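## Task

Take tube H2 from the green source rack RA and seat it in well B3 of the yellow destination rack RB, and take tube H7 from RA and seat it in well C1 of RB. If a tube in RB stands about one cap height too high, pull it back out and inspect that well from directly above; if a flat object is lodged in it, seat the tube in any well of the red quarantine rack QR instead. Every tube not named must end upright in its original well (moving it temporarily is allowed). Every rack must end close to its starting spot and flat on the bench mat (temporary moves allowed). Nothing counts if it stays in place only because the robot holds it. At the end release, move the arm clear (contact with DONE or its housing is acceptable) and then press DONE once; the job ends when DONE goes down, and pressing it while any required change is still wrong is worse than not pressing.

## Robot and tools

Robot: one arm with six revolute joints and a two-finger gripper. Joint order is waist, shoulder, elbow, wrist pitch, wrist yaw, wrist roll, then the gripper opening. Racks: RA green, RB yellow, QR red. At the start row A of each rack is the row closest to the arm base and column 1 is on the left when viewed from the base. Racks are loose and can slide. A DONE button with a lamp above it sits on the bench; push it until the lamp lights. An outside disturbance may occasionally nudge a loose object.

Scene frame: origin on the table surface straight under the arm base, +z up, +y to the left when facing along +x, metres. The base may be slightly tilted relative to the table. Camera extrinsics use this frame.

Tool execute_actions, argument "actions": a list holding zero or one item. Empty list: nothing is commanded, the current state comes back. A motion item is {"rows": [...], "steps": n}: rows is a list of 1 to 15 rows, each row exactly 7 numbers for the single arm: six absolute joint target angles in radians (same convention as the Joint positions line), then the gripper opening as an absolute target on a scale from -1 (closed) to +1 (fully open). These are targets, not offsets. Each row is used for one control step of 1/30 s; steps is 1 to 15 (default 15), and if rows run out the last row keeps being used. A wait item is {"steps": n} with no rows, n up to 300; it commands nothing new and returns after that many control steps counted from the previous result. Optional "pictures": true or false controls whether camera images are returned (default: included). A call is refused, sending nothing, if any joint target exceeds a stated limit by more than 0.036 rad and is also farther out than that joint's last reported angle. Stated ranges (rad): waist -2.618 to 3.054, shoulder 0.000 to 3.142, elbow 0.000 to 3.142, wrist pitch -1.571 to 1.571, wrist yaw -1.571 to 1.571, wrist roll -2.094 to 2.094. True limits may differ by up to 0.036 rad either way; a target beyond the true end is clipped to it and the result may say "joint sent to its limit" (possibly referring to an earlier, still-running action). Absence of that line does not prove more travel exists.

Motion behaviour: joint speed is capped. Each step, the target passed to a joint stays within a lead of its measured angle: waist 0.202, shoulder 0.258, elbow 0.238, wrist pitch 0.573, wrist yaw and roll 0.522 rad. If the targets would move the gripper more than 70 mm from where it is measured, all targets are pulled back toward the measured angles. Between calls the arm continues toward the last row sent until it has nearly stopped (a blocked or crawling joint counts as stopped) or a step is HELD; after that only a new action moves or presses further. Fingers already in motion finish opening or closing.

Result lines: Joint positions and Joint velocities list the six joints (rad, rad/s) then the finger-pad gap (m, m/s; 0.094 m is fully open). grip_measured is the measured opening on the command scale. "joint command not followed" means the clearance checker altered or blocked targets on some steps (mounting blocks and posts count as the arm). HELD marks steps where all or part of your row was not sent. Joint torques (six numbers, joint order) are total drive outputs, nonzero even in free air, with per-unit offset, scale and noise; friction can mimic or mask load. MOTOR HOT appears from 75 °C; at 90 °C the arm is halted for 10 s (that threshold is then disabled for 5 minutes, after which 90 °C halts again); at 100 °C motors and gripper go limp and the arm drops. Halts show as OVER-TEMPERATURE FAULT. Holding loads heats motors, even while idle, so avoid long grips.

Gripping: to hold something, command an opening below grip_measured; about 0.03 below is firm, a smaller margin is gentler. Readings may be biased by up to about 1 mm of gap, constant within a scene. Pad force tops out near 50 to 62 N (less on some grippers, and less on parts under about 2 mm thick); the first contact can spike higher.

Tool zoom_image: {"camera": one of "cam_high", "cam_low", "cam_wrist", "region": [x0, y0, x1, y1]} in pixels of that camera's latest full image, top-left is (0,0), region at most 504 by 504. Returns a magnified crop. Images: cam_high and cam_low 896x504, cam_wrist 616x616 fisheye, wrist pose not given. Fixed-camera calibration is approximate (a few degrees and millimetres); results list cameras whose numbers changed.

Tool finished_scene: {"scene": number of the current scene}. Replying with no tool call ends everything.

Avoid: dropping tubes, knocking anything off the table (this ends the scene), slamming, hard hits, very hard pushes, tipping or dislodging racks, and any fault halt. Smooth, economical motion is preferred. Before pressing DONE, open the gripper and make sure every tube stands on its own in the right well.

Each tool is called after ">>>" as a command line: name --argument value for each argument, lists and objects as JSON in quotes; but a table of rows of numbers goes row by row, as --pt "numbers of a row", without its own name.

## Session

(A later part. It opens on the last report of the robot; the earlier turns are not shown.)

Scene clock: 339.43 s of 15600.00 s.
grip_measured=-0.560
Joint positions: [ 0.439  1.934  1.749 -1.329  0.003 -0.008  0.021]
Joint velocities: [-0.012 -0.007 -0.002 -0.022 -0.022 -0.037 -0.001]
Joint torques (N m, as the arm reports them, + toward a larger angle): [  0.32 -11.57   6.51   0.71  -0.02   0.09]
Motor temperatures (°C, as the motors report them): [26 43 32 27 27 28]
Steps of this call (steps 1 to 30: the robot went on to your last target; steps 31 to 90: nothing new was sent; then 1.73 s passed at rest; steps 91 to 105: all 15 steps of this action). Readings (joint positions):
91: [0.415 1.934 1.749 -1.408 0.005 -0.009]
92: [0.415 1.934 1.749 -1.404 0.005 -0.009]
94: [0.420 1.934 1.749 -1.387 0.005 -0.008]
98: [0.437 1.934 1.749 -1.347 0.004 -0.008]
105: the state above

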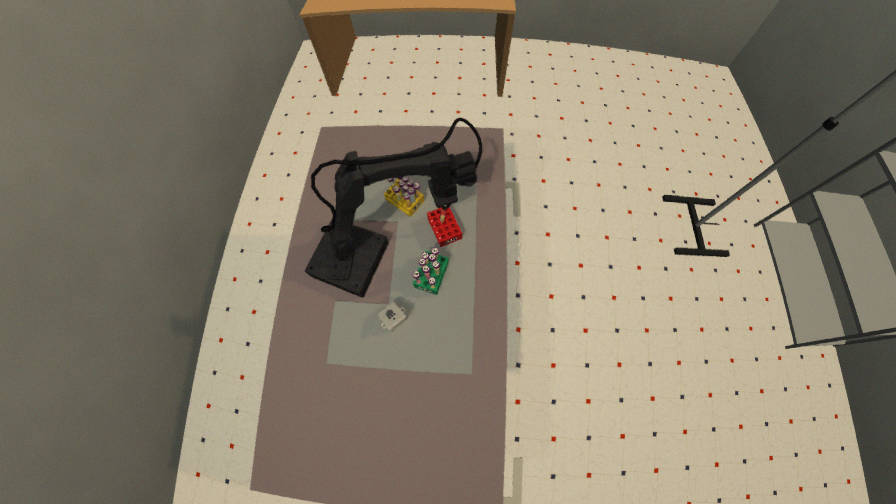

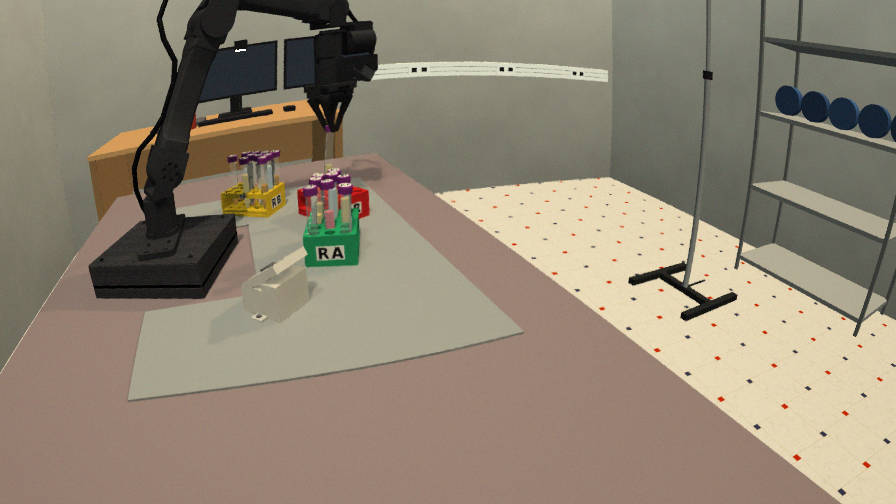

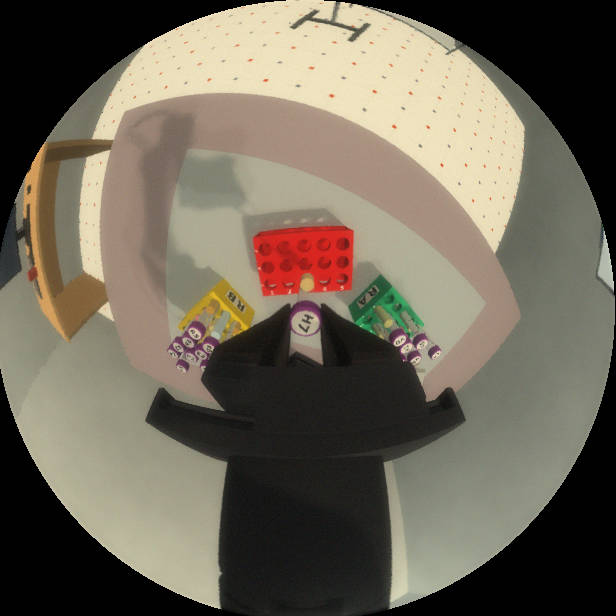

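>>> execute_actions --actions '[{"rows":[[0.45,1.91,1.745,-1.27,0,0,-0.585],[0.45,1.91,1.735,-1.25,0,0,-0.585],[0.45,1.91,1.725,-1.235,0,0,-0.585],[0.45,1.91,1.71,-1.225,0,0,-0.585]],"steps":15}]'

>>> zoom_image --camera "cam_wrist" --region '[220,230,380,380]'

>>> zoom_image --camera "cam_low" --region '[250,80,410,240]'

Scene clock: 344.70 s of 15600.00 s.
grip_measured=-0.560
Joint positions: [ 0.439  1.934  1.71  -1.255  0.003 -0.008  0.021]
Joint velocities: [ 0.007  0.002  0.002  0.037 -0.037 -0.037 -0.001]
Joint torques (N m, as the arm reports them, + toward a larger angle): [  0.93 -11.2    6.06   0.76  -0.01   0.1 ]
Motor temperatures (°C, as the motors report them): [26 43 32 27 27 28]
Steps of this call (steps 1 to 15: the robot went on to your last target; steps 16 to 90: nothing new was sent; then 1.77 s passed at rest; steps 91 to 105: all 15 steps of this action). Readings (joint positions):
91: [0.439 1.934 1.749 -1.324 0.003 -0.008]
92: [0.439 1.934 1.747 -1.316 0.003 -0.008]
94: [0.439 1.934 1.736 -1.292 0.003 -0.008]
98: [0.439 1.934 1.711 -1.268 0.003 -0.008]
105: the state above

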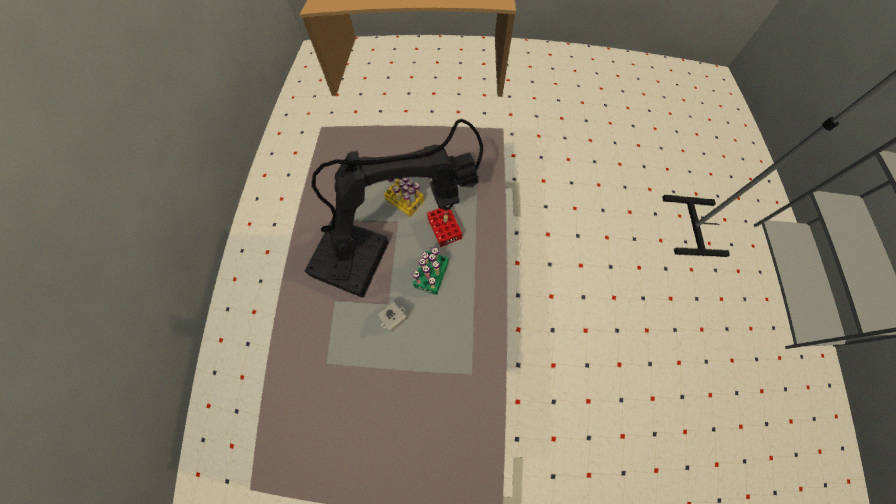

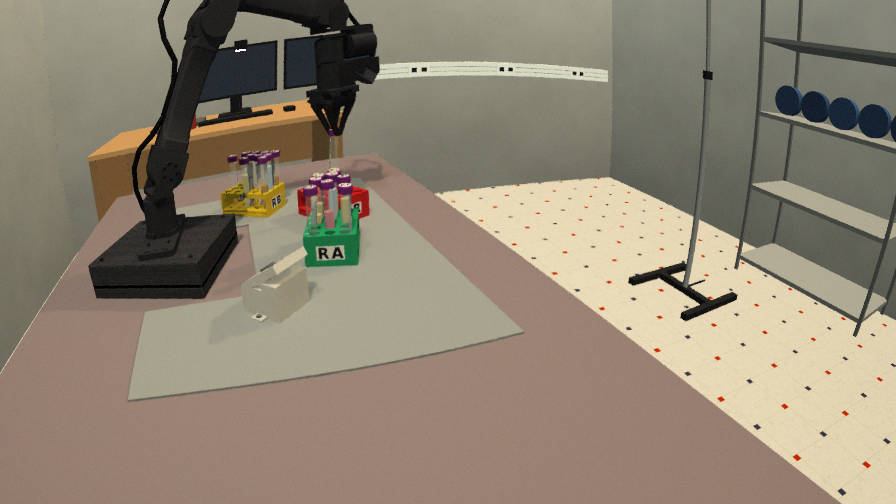

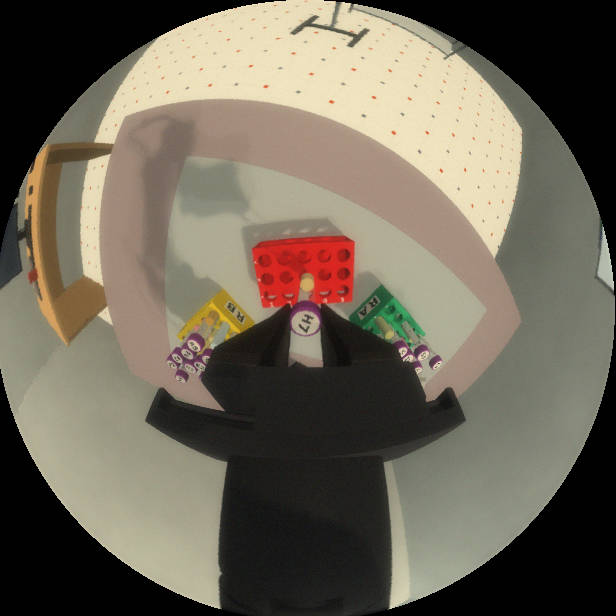

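Region (220, 230, 380, 380) of cam_wrist's 616x616 image, scaled by 3.150, with more detail than that image has; it fills the top 472 rows of this view, and the rest is white.

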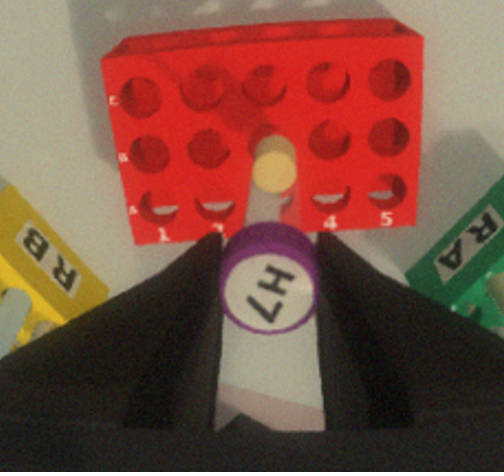

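Region (250, 80, 410, 240) of cam_low's 896x504 image, scaled by 3.150, with more detail than that image has.

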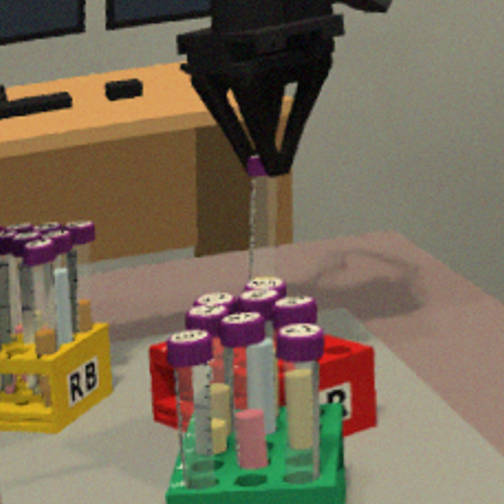

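>>> execute_actions --actions '[{"rows":[[0.457,1.91,1.71,-1.225,0,0,-0.585],[0.457,1.91,1.71,-1.225,0,0,-0.585],[0.457,1.91,1.71,-1.225,0,0,-0.585],[0.457,1.91,1.70,-1.215,0,0,-0.585],[0.457,1.91,1.69,-1.205,0,0,-0.585],[0.457,1.91,1.68,-1.195,0,0,-0.585]],"steps":15}]'

>>> zoom_image --camera "cam_wrist" --region '[220,230,380,380]'

Scene clock: 347.90 s of 15600.00 s.
grip_measured=-0.560
Joint positions: [ 0.452  1.934  1.68  -1.225  0.003 -0.008  0.021]
Joint velocities: [ 0.017  0.022 -0.012 -0.022 -0.037 -0.022 -0.   ]
Joint torques (N m, as the arm reports them, + toward a larger angle): [  0.4  -11.21   6.07   0.77  -0.02   0.08]
Motor temperatures (°C, as the motors report them): [26 44 32 28 27 28]
Steps of this call (steps 1 to 15: the robot went on to your last target; steps 16 to 81: nothing new was sent; steps 82 to 96: all 15 steps of this action). Readings (joint positions):
82: [0.440 1.934 1.710 -1.252 0.003 -0.008]
83: [0.442 1.934 1.710 -1.252 0.003 -0.008]
85: [0.447 1.934 1.710 -1.251 0.003 -0.008]
89: [0.452 1.934 1.689 -1.231 0.003 -0.008]
96: the state above

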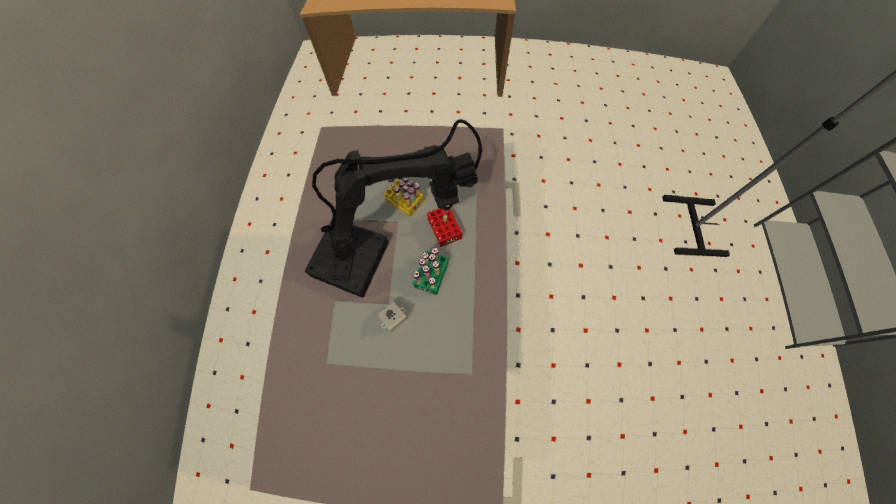

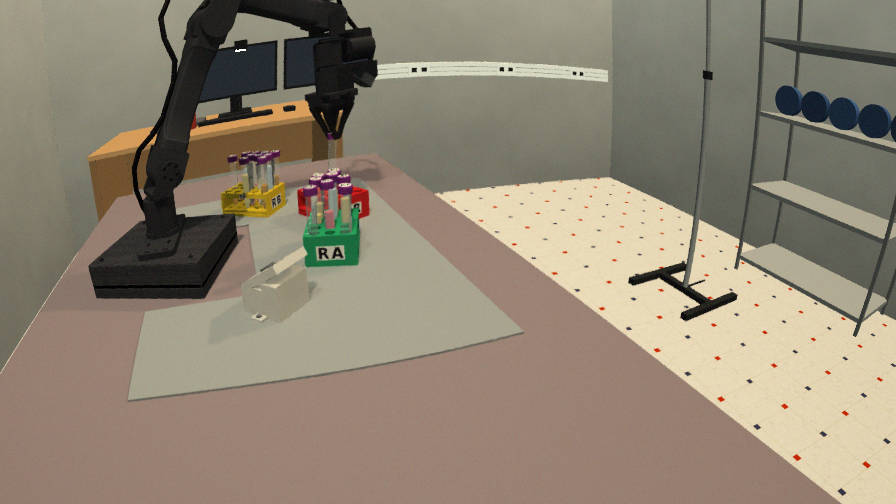

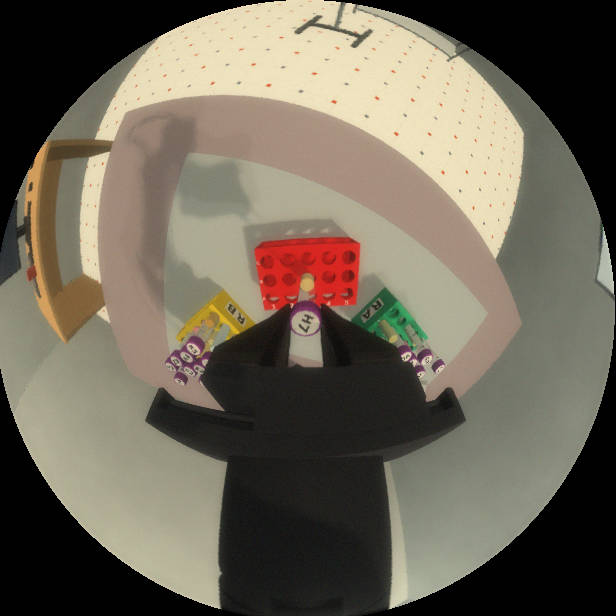

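Region (220, 230, 380, 380) of cam_wrist's 616x616 image, scaled by 3.150, with more detail than that image has; it fills the top 472 rows of this view, and the rest is white.

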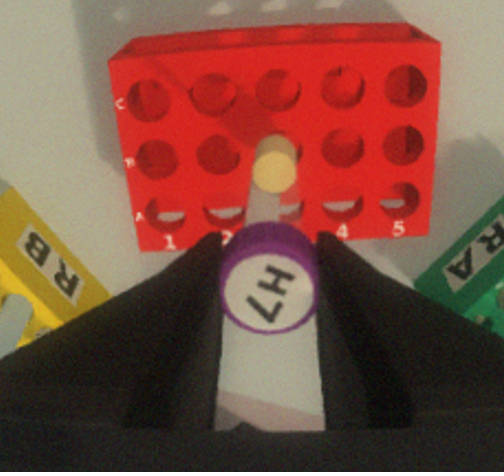

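>>> execute_actions --actions '[{"rows":[[0.441,1.91,1.68,-1.195,0,0,-0.585],[0.441,1.91,1.68,-1.195,0,0,-0.585],[0.441,1.91,1.68,-1.195,0,0,-0.585],[0.441,1.91,1.67,-1.185,0,0,-0.585],[0.441,1.91,1.66,-1.175,0,0,-0.585],[0.441,1.91,1.65,-1.165,0,0,-0.585],[0.441,1.91,1.64,-1.155,0,0,-0.585],[0.441,1.91,1.63,-1.145,0,0,-0.585],[0.441,1.91,1.62,-1.135,0,0,-0.585]],"steps":15}]'

>>> zoom_image --camera "cam_wrist" --region '[220,230,380,380]'

Scene clock: 351.87 s of 15600.00 s.
grip_measured=-0.560
Joint positions: [ 0.447  1.934  1.62  -1.171  0.004 -0.008  0.021]
Joint velocities: [ 0.002 -0.022 -0.012 -0.007 -0.051  0.066 -0.001]
Joint torques (N m, as the arm reports them, + toward a larger angle): [ -0.77 -11.18   6.06   0.75  -0.02   0.09]
Motor temperatures (°C, as the motors report them): [26 44 32 28 27 28]
Steps of this call (steps 1 to 15: the robot went on to your last target; steps 16 to 90: nothing new was sent; then 0.47 s passed at rest; steps 91 to 105: all 15 steps of this action). Readings (joint positions):
91: [0.452 1.934 1.680 -1.222 0.003 -0.008]
92: [0.452 1.934 1.680 -1.222 0.003 -0.008]
94: [0.452 1.934 1.680 -1.221 0.003 -0.008]
98: [0.450 1.934 1.654 -1.198 0.003 -0.008]
105: the state above

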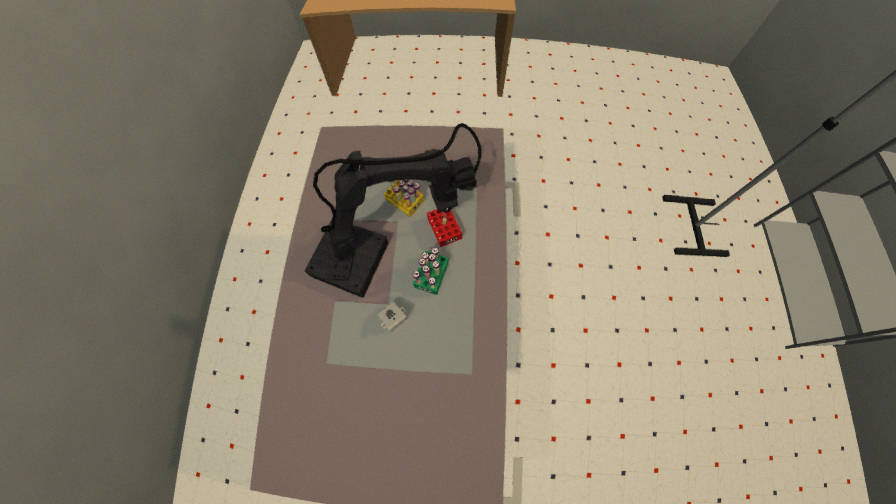

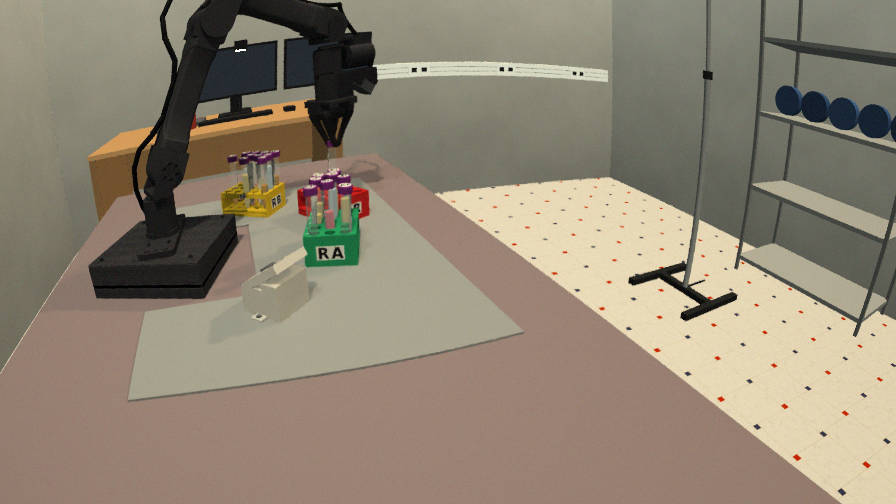

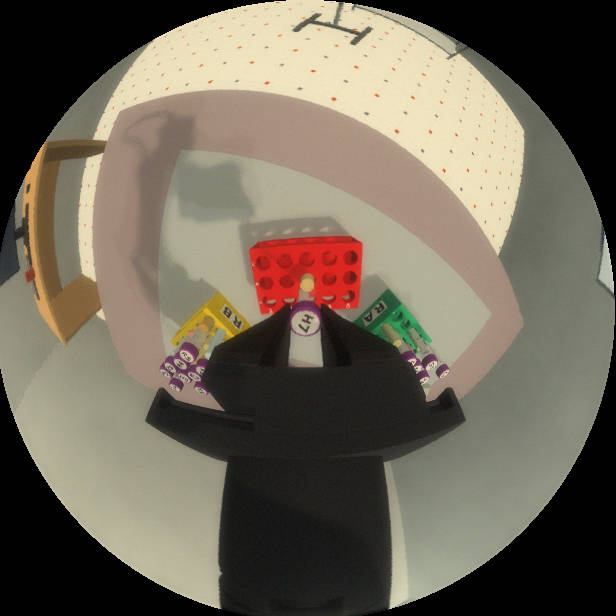

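Region (220, 230, 380, 380) of cam_wrist's 616x616 image, scaled by 3.150, with more detail than that image has; it fills the top 472 rows of this view, and the rest is white.

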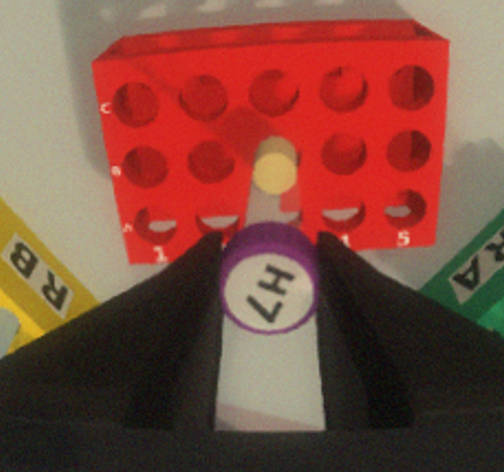

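>>> execute_actions --actions '[{"rows":[[0.443,1.91,1.61,-1.125,0,0,-0.585],[0.443,1.91,1.60,-1.113,0,0,-0.585],[0.443,1.91,1.59,-1.10,0,0,-0.585],[0.443,1.91,1.58,-1.09,0,0,-0.585],[0.443,1.91,1.57,-1.08,0,0,-0.585],[0.443,1.91,1.56,-1.07,0,0,-0.585],[0.443,1.91,1.55,-1.06,0,0,-0.585],[0.443,1.91,1.54,-1.05,0,0,-0.585]],"steps":14}]'

>>> execute_actions --actions '[{"rows":[[0.443,1.91,1.54,-1.05,0,0,-0.56],[0.443,1.91,1.54,-1.05,0,0,-0.54],[0.443,1.91,1.54,-1.05,0,0,-0.51],[0.443,1.91,1.54,-1.05,0,0,-0.47],[0.443,1.91,1.54,-1.05,0,0,-0.42],[0.443,1.91,1.54,-1.05,0,0,-0.35]],"steps":12}]'

>>> zoom_image --camera "cam_wrist" --region '[220,230,380,380]'

Scene clock: 357.53 s of 15600.00 s.
grip_measured=-0.560
Joint positions: [ 0.447  1.934  1.543 -1.091  0.007 -0.008  0.021]
Joint velocities: [-0.007  0.012 -0.002 -0.007 -0.051  0.007 -0.   ]
Joint torques (N m, as the arm reports them, + toward a larger angle): [ -0.56 -11.26   5.68   0.88  -0.06   0.09]
Motor temperatures (°C, as the motors report them): [26 44 32 28 27 28]
Steps of this call (steps 1 to 15: the robot went on to your last target; steps 16 to 90: nothing new was sent; then 2.20 s passed at rest; steps 91 to 104: all 14 steps of this action). Readings (joint positions):
91: [0.447 1.934 1.620 -1.169 0.004 -0.008]
92: [0.447 1.934 1.617 -1.165 0.004 -0.008]
94: [0.447 1.934 1.604 -1.152 0.004 -0.008]
98: [0.447 1.934 1.560 -1.115 0.005 -0.008]
104: the state above

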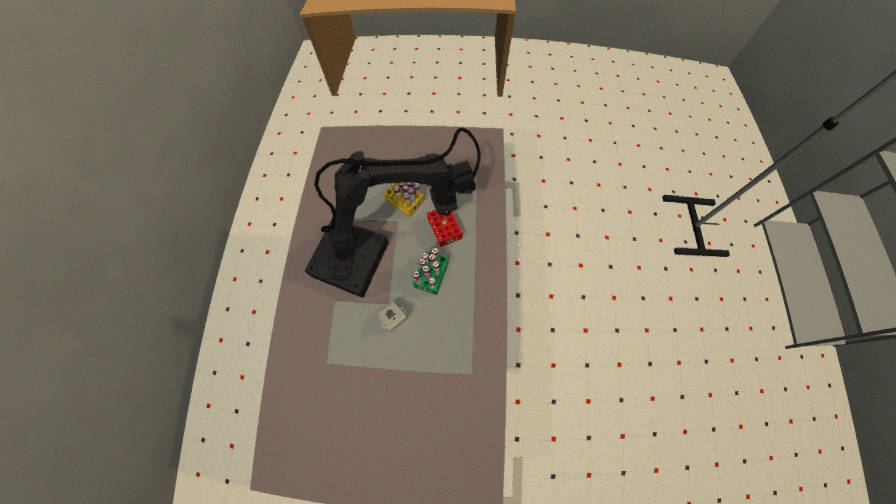

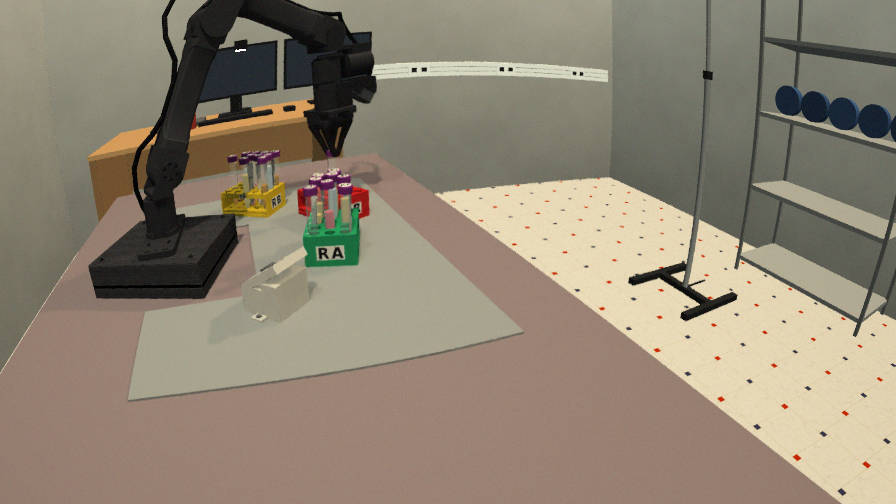

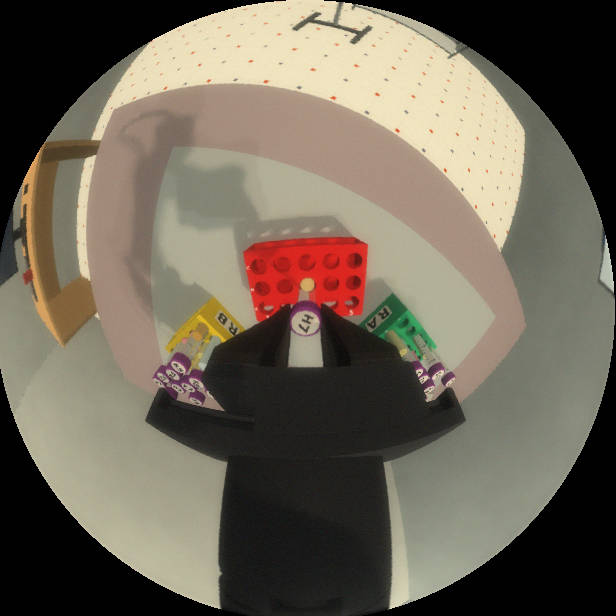

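Scene clock: 357.93 s of 15600.00 s.
grip_measured=-0.351
Joint positions: [ 0.447  1.934  1.543 -1.078  0.005 -0.008  0.03 ]
Joint velocities: [-0.002 -0.002  0.002  0.007 -0.022 -0.037 -0.001]
Joint torques (N m, as the arm reports them, + toward a larger angle): [ -0.57 -11.21   5.75   0.78  -0.05   0.09]
Motor temperatures (°C, as the motors report them): [26 44 32 28 27 28]
Steps of this call (steps 1 to 12: all 12 steps of this action). Readings (joint positions):
1: [0.447 1.934 1.543 -1.091 0.007 -0.008]
2: [0.447 1.934 1.543 -1.091 0.007 -0.008]
4: [0.447 1.934 1.543 -1.090 0.006 -0.008]
8: [0.447 1.934 1.543 -1.082 0.005 -0.008]
12: the state above

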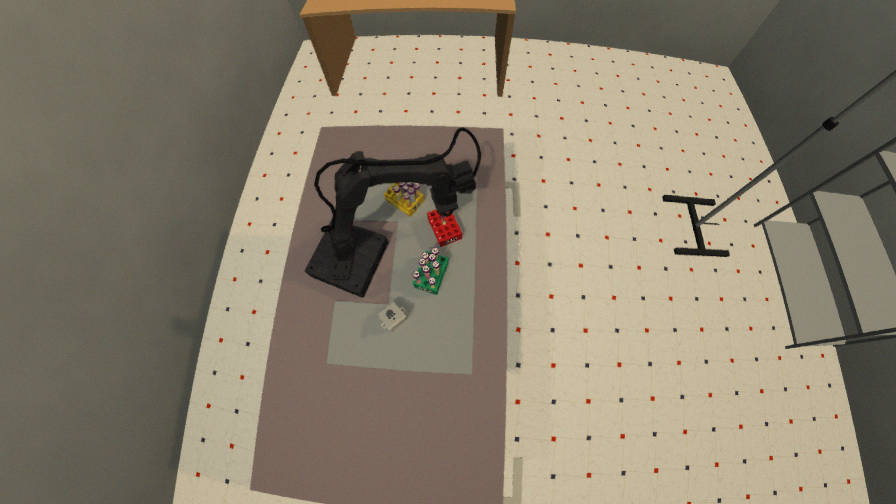

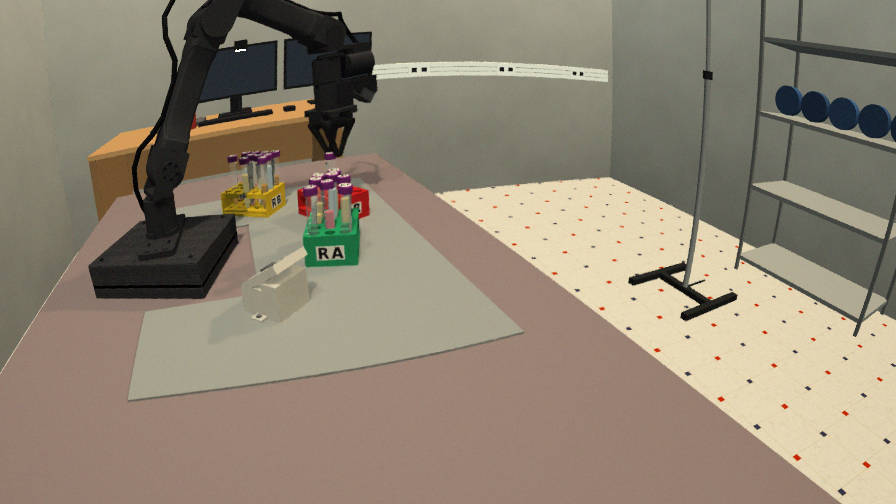

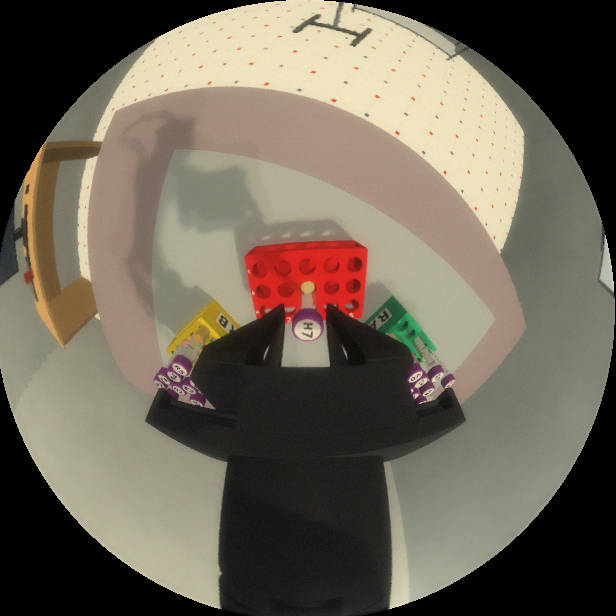

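Region (220, 230, 380, 380) of cam_wrist's 616x616 image, scaled by 3.150, with more detail than that image has; it fills the top 472 rows of this view, and the rest is white.

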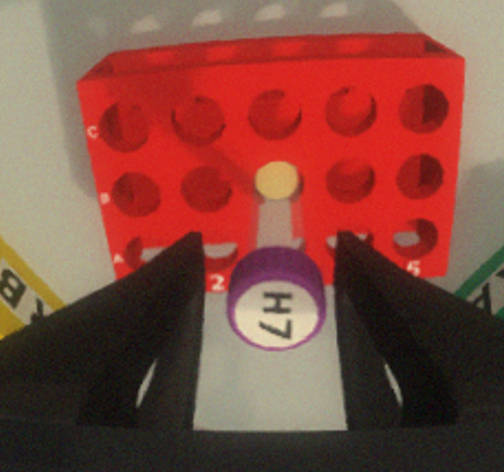

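>>> execute_actions --actions '[{"rows":[[0.443,1.90,1.58,-1.08,0,0,-0.35],[0.443,1.89,1.60,-1.10,0,0,-0.35],[0.443,1.88,1.62,-1.13,0,0,-0.35],[0.443,1.87,1.64,-1.16,0,0,-0.35],[0.443,1.85,1.65,-1.19,0,0,-0.35],[0.443,1.83,1.66,-1.22,0,0,-0.35],[0.43,1.81,1.66,-1.25,0,0,-0.35],[0.40,1.79,1.65,-1.28,0,0,-0.35],[0.36,1.77,1.64,-1.30,0,0,-0.4],[0.31,1.75,1.62,-1.31,0,0,-0.5],[0.25,1.73,1.60,-1.31,0,0,-0.6],[0.19,1.71,1.58,-1.31,0,0,-0.7],[0.13,1.69,1.56,-1.31,0,0,-0.8],[0.07,1.67,1.54,-1.31,0,0,-0.9],[0.01,1.65,1.52,-1.31,0,0,-1]],"steps":15}]' --pictures false

>>> execute_actions --actions '[{"rows":[[-0.05,1.64,1.5,-1.31,0,0,-1],[-0.11,1.63,1.49,-1.31,0,0,-1],[-0.17,1.62,1.48,-1.31,0,0,-1],[-0.23,1.61,1.47,-1.31,0,0,-1],[-0.29,1.60,1.46,-1.31,0,0,-1],[-0.35,1.59,1.45,-1.31,0,0,-1],[-0.41,1.58,1.44,-1.31,0,0,-1],[-0.47,1.575,1.43,-1.31,0,0,-1],[-0.53,1.575,1.41,-1.31,0,0,-1],[-0.59,1.575,1.39,-1.31,0,0,-1],[-0.65,1.575,1.37,-1.31,0,0,-1],[-0.70,1.575,1.36,-1.31,0,0,-1],[-0.74,1.575,1.35,-1.31,0,0,-1],[-0.77,1.575,1.345,-1.31,0,0,-1],[-0.79,1.575,1.345,-1.31,0,0,-1]],"steps":15}]' --pictures false

>>> execute_actions --actions '[{"rows":[[-0.80,1.575,1.345,-1.31,0,0,-1]],"steps":10}]'

>>> zoom_image --camera "cam_wrist" --region '[200,180,400,360]'

>>> zoom_image --camera "cam_low" --region '[200,130,400,330]'

Scene clock: 369.87 s of 15600.00 s.
grip_measured=-0.948
Joint positions: [ 0.133  1.71   1.572 -1.248 -0.013 -0.008  0.002]
Joint velocities: [-1.971 -0.579 -0.549 -0.081  0.037  0.007 -0.088]
Joint torques (N m, as the arm reports them, + toward a larger angle): [-0.08 -9.42  4.6   0.25  0.08  0.1 ]
Motor temperatures (°C, as the motors report them): [26 45 32 28 27 28]
Steps of this call (steps 1 to 15: the robot went on to your last target; steps 16 to 90: nothing new was sent; then 8.43 s passed at rest; steps 91 to 105: all 15 steps of this action). Readings (joint positions):
91: [0.447 1.934 1.543 -1.077 0.005 -0.008]
92: [0.447 1.934 1.547 -1.081 0.005 -0.008]
94: [0.447 1.933 1.567 -1.105 0.005 -0.008]
98: [0.442 1.881 1.611 -1.169 0.002 -0.008]
105: the state above

Scene clock: 370.37 s of 15600.00 s.
grip_measured=-0.991
Joint positions: [-0.752  1.607  1.356 -1.288  0.007 -0.006  0.   ]
Joint velocities: [-1.023 -0.012 -0.291 -0.095  0.037  0.022 -0.001]
Joint torques (N m, as the arm reports them, + toward a larger angle): [ 2.42 -8.82  6.62  0.43 -0.15  0.04]
Motor temperatures (°C, as the motors report them): [26 45 32 28 27 28]
Steps of this call (steps 1 to 15: all 15 steps of this action). Readings (joint positions):
1: [0.062 1.692 1.552 -1.250 -0.011 -0.008]
2: [-0.007 1.678 1.533 -1.255 -0.008 -0.008]
4: [-0.138 1.660 1.499 -1.267 -0.003 -0.007]
8: [-0.372 1.633 1.448 -1.280 0.000 -0.007]
15: the state above

Scene clock: 370.70 s of 15600.00 s.
grip_measured=-0.991
Joint positions: [-0.807  1.607  1.344 -1.303  0.007 -0.005  0.   ]
Joint velocities: [-0.017  0.002 -0.002 -0.007  0.022  0.037 -0.   ]
Joint torques (N m, as the arm reports them, + toward a larger angle): [ 0.6  -8.72  6.08  0.4  -0.04  0.05]
Motor temperatures (°C, as the motors report them): [26 45 32 28 27 28]
Steps of this call (steps 1 to 10: all 10 steps of this action). Readings (joint positions):
1: [-0.781 1.607 1.348 -1.292 0.009 -0.005]
2: [-0.800 1.607 1.345 -1.297 0.011 -0.005]
4: [-0.808 1.607 1.344 -1.302 0.011 -0.005]
8: [-0.807 1.607 1.344 -1.303 0.007 -0.005]
10: the state above

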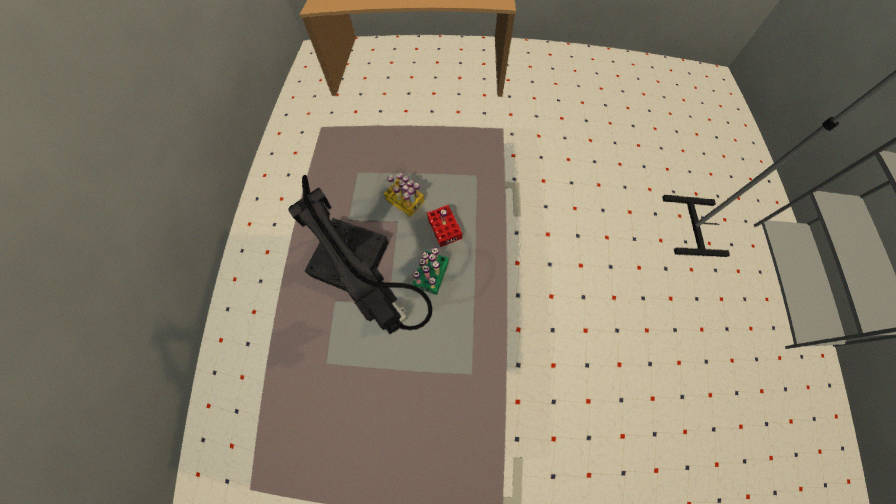

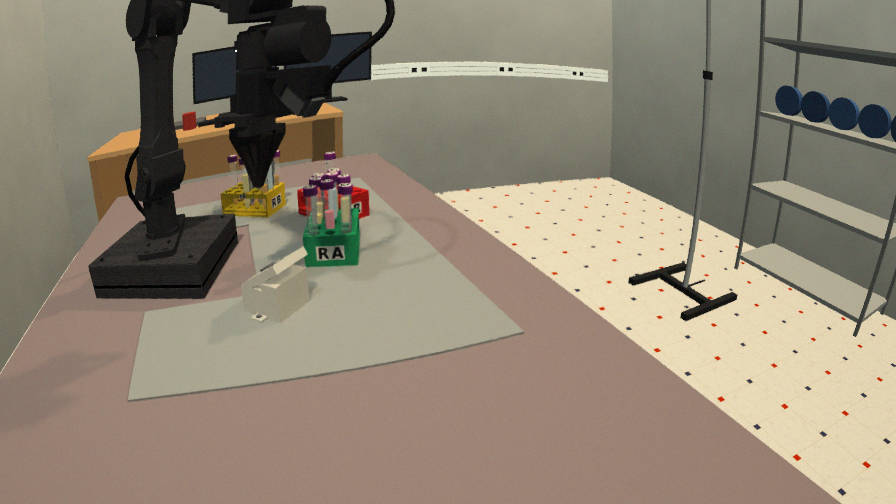

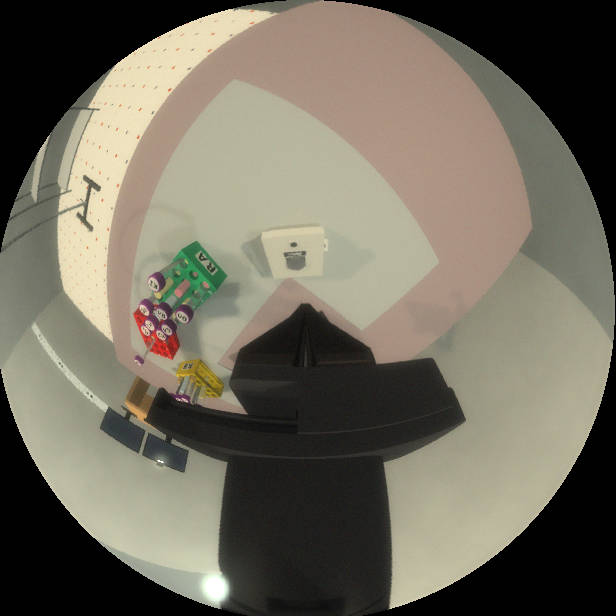

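Region (200, 180, 400, 360) of cam_wrist's 616x616 image, scaled by 2.520, with more detail than that image has; it fills the top 454 rows of this view, and the rest is white.

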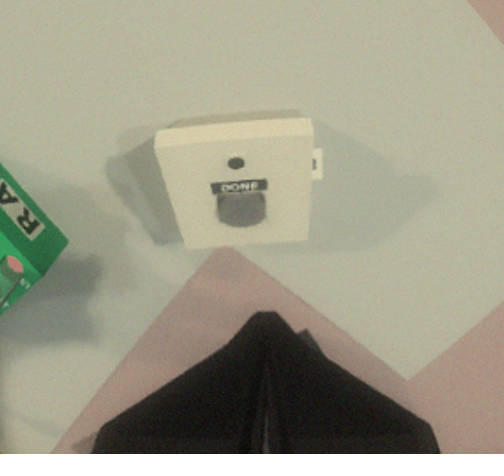

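Region (200, 130, 400, 330) of cam_low's 896x504 image, scaled by 2.520, with more detail than that image has.

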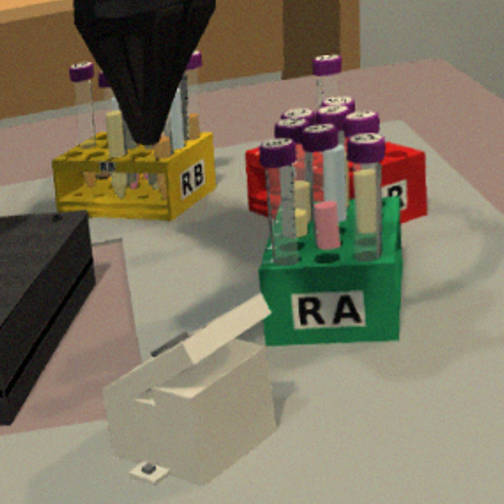

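>>> execute_actions --actions '[{"rows":[[-0.79,1.60,1.32,-1.27,0,0,-1],[-0.78,1.61,1.295,-1.235,0,0,-1],[-0.77,1.62,1.27,-1.20,0,0,-1],[-0.76,1.63,1.245,-1.165,0,0,-1],[-0.76,1.64,1.22,-1.13,0,0,-1],[-0.76,1.65,1.195,-1.095,0,0,-1],[-0.76,1.66,1.17,-1.06,0,0,-1],[-0.76,1.665,1.145,-1.02,0,0,-1],[-0.76,1.67,1.12,-0.98,0,0,-1],[-0.76,1.67,1.097,-0.945,0,0,-1]],"steps":15}]' --pictures false

>>> execute_actions --actions '[{"steps":8}]'

>>> zoom_image --camera "cam_wrist" --region '[220,200,380,350]'

Scene clock: 377.73 s of 15600.00 s.
grip_measured=-0.991
Joint positions: [-0.764  1.689  1.088 -1.023  0.002 -0.005  0.   ]
Joint velocities: [ 0.012 -0.012 -0.007  0.359 -0.037  0.037 -0.   ]
Joint torques (N m, as the arm reports them, + toward a larger angle): [ 0.28 -7.98  6.32  0.61  0.    0.05]
Motor temperatures (°C, as the motors report them): [26 44 32 28 27 28]
Steps of this call (steps 1 to 15: the robot went on to your last target; steps 16 to 90: nothing new was sent; then 3.53 s passed at rest; steps 91 to 105: all 15 steps of this action). Readings (joint positions):
91: [-0.806 1.607 1.341 -1.301 0.005 -0.005]
92: [-0.802 1.607 1.333 -1.292 0.005 -0.005]
94: [-0.788 1.608 1.297 -1.259 0.005 -0.005]
98: [-0.764 1.643 1.195 -1.162 0.002 -0.005]
105: the state above

Scene clock: 378.00 s of 15600.00 s.
grip_measured=-0.991
Joint positions: [-0.764  1.689  1.088 -0.975  0.002 -0.005  0.   ]
Joint velocities: [-0.017 -0.007  0.002  0.095  0.022  0.037  0.001]
Joint torques (N m, as the arm reports them, + toward a larger angle): [ 0.26 -8.12  6.39  0.61  0.    0.06]
Motor temperatures (°C, as the motors report them): [26 44 32 28 27 28]
Steps of this call (steps 1 to 8: the robot went on to your last target). Readings (joint positions):
1: [-0.764 1.689 1.088 -1.011 0.002 -0.005]
2: [-0.764 1.689 1.088 -1.000 0.002 -0.005]
4: [-0.764 1.689 1.088 -0.988 0.002 -0.005]
8: the state above

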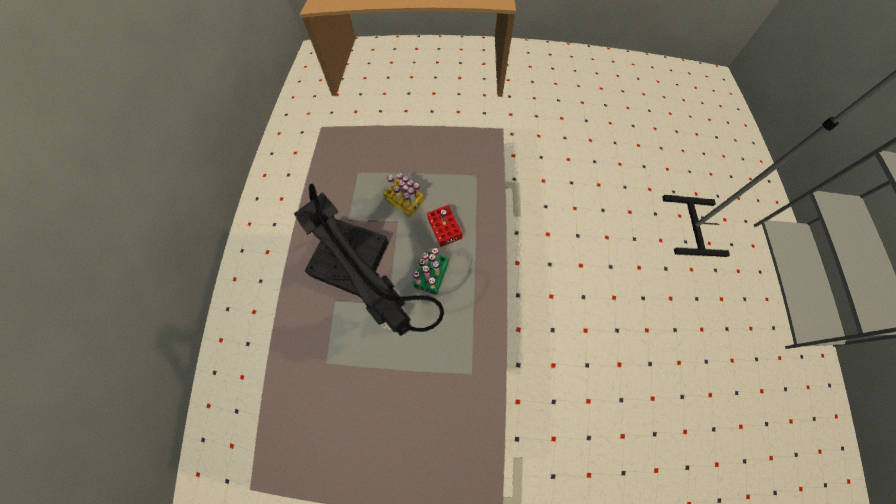

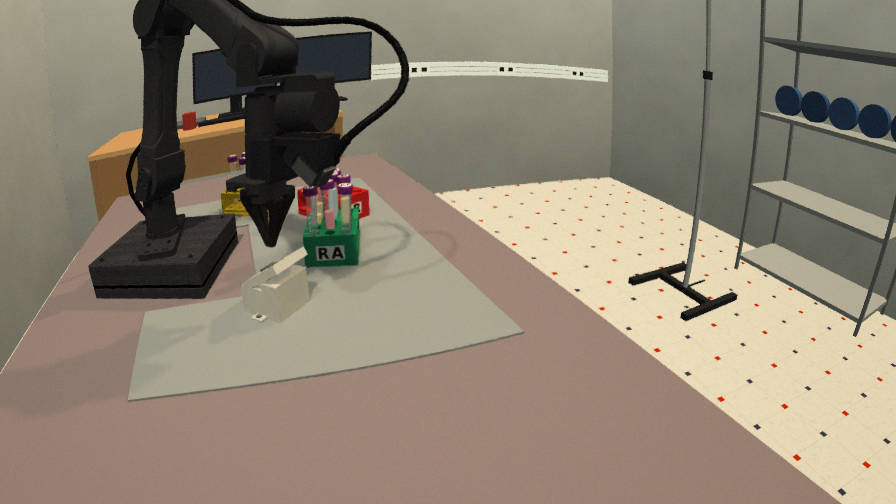

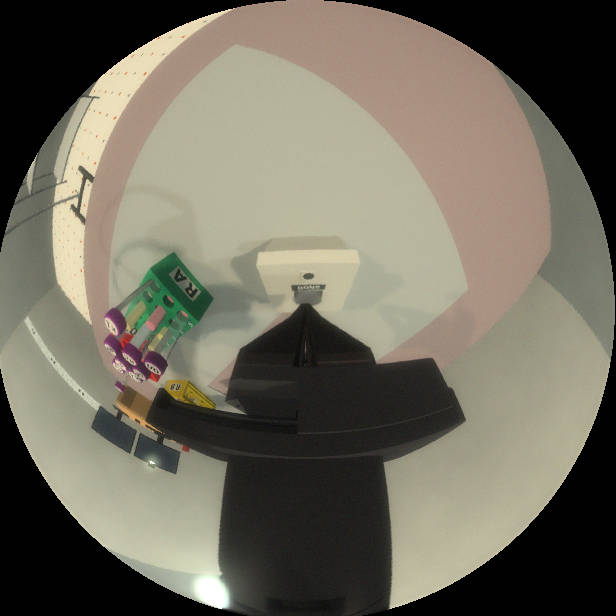

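Region (220, 200, 380, 350) of cam_wrist's 616x616 image, scaled by 3.150, with more detail than that image has; it fills the top 472 rows of this view, and the rest is white.

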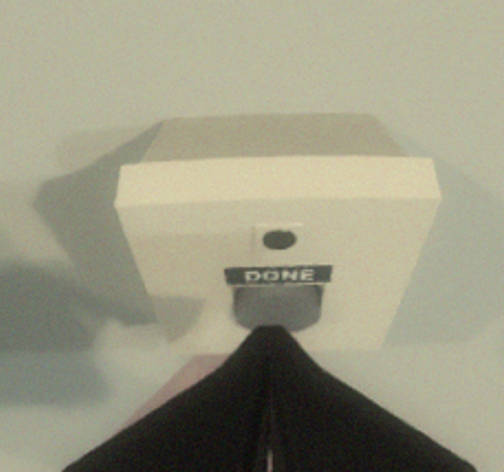

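>>> execute_actions --actions '[{"rows":[[-0.768,1.69,1.09,-0.94,0,0,-1],[-0.77,1.70,1.09,-0.93,0,0,-1],[-0.77,1.71,1.09,-0.925,0,0,-1],[-0.77,1.72,1.09,-0.92,0,0,-1],[-0.77,1.73,1.09,-0.915,0,0,-1],[-0.77,1.74,1.09,-0.91,0,0,-1]],"steps":15}]'

>>> zoom_image --camera "cam_low" --region '[220,200,340,320]'

Scene clock: 384.37 s of 15600.00 s.
grip_measured=-0.991
Joint positions: [-0.764  1.747  1.088 -0.937  0.002 -0.005  0.   ]
Joint velocities: [ 0.017  0.002 -0.007 -0.037  0.007  0.022 -0.001]
Joint torques (N m, as the arm reports them, + toward a larger angle): [-0.7  -7.58  5.57  0.61 -0.01  0.04]
Motor temperatures (°C, as the motors report them): [26 43 32 28 27 28]
Steps of this call (steps 1 to 30: the robot went on to your last target; steps 31 to 90: nothing new was sent; then 2.87 s passed at rest; steps 91 to 105: all 15 steps of this action). Readings (joint positions):
91: [-0.764 1.689 1.088 -0.969 0.002 -0.005]
92: [-0.764 1.689 1.088 -0.968 0.002 -0.005]
94: [-0.764 1.697 1.088 -0.961 0.002 -0.005]
98: [-0.764 1.735 1.088 -0.945 0.002 -0.005]
105: the state above

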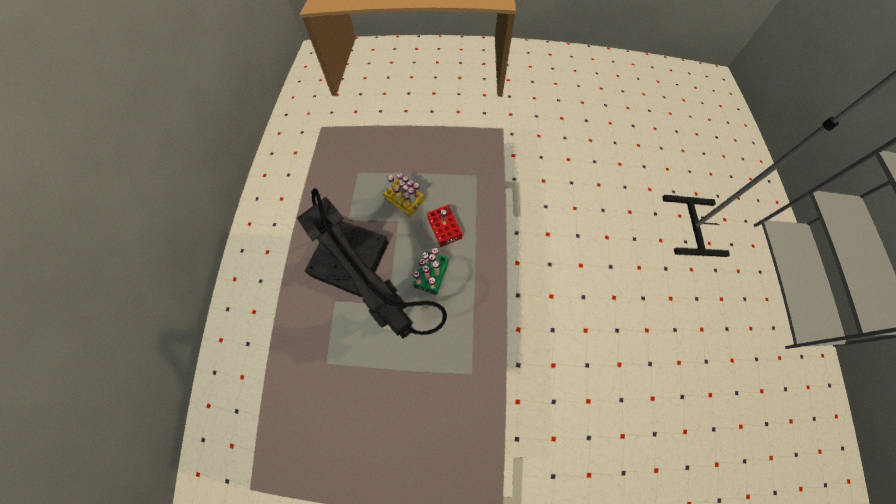

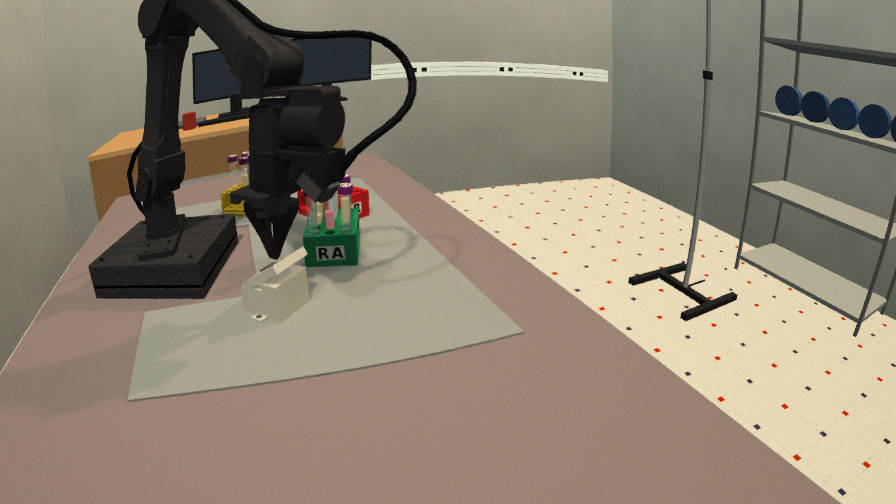

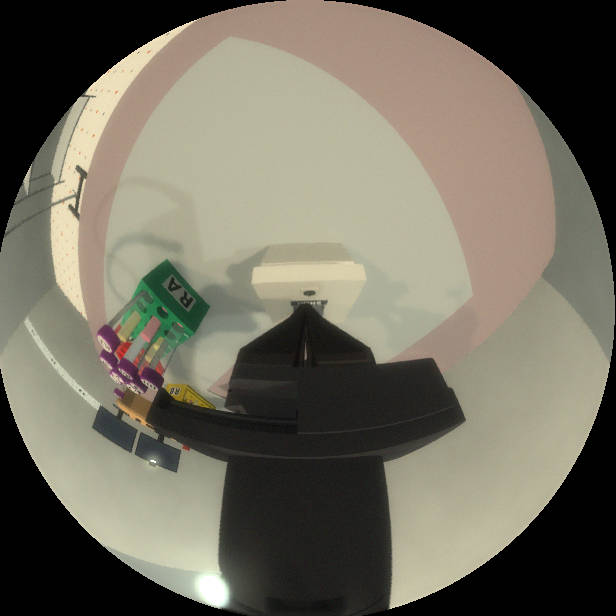

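Region (220, 200, 340, 320) of cam_low's 896x504 image, scaled by 4.200, with more detail than that image has.

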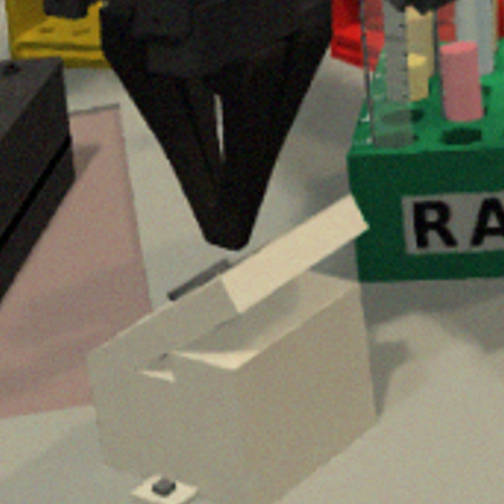

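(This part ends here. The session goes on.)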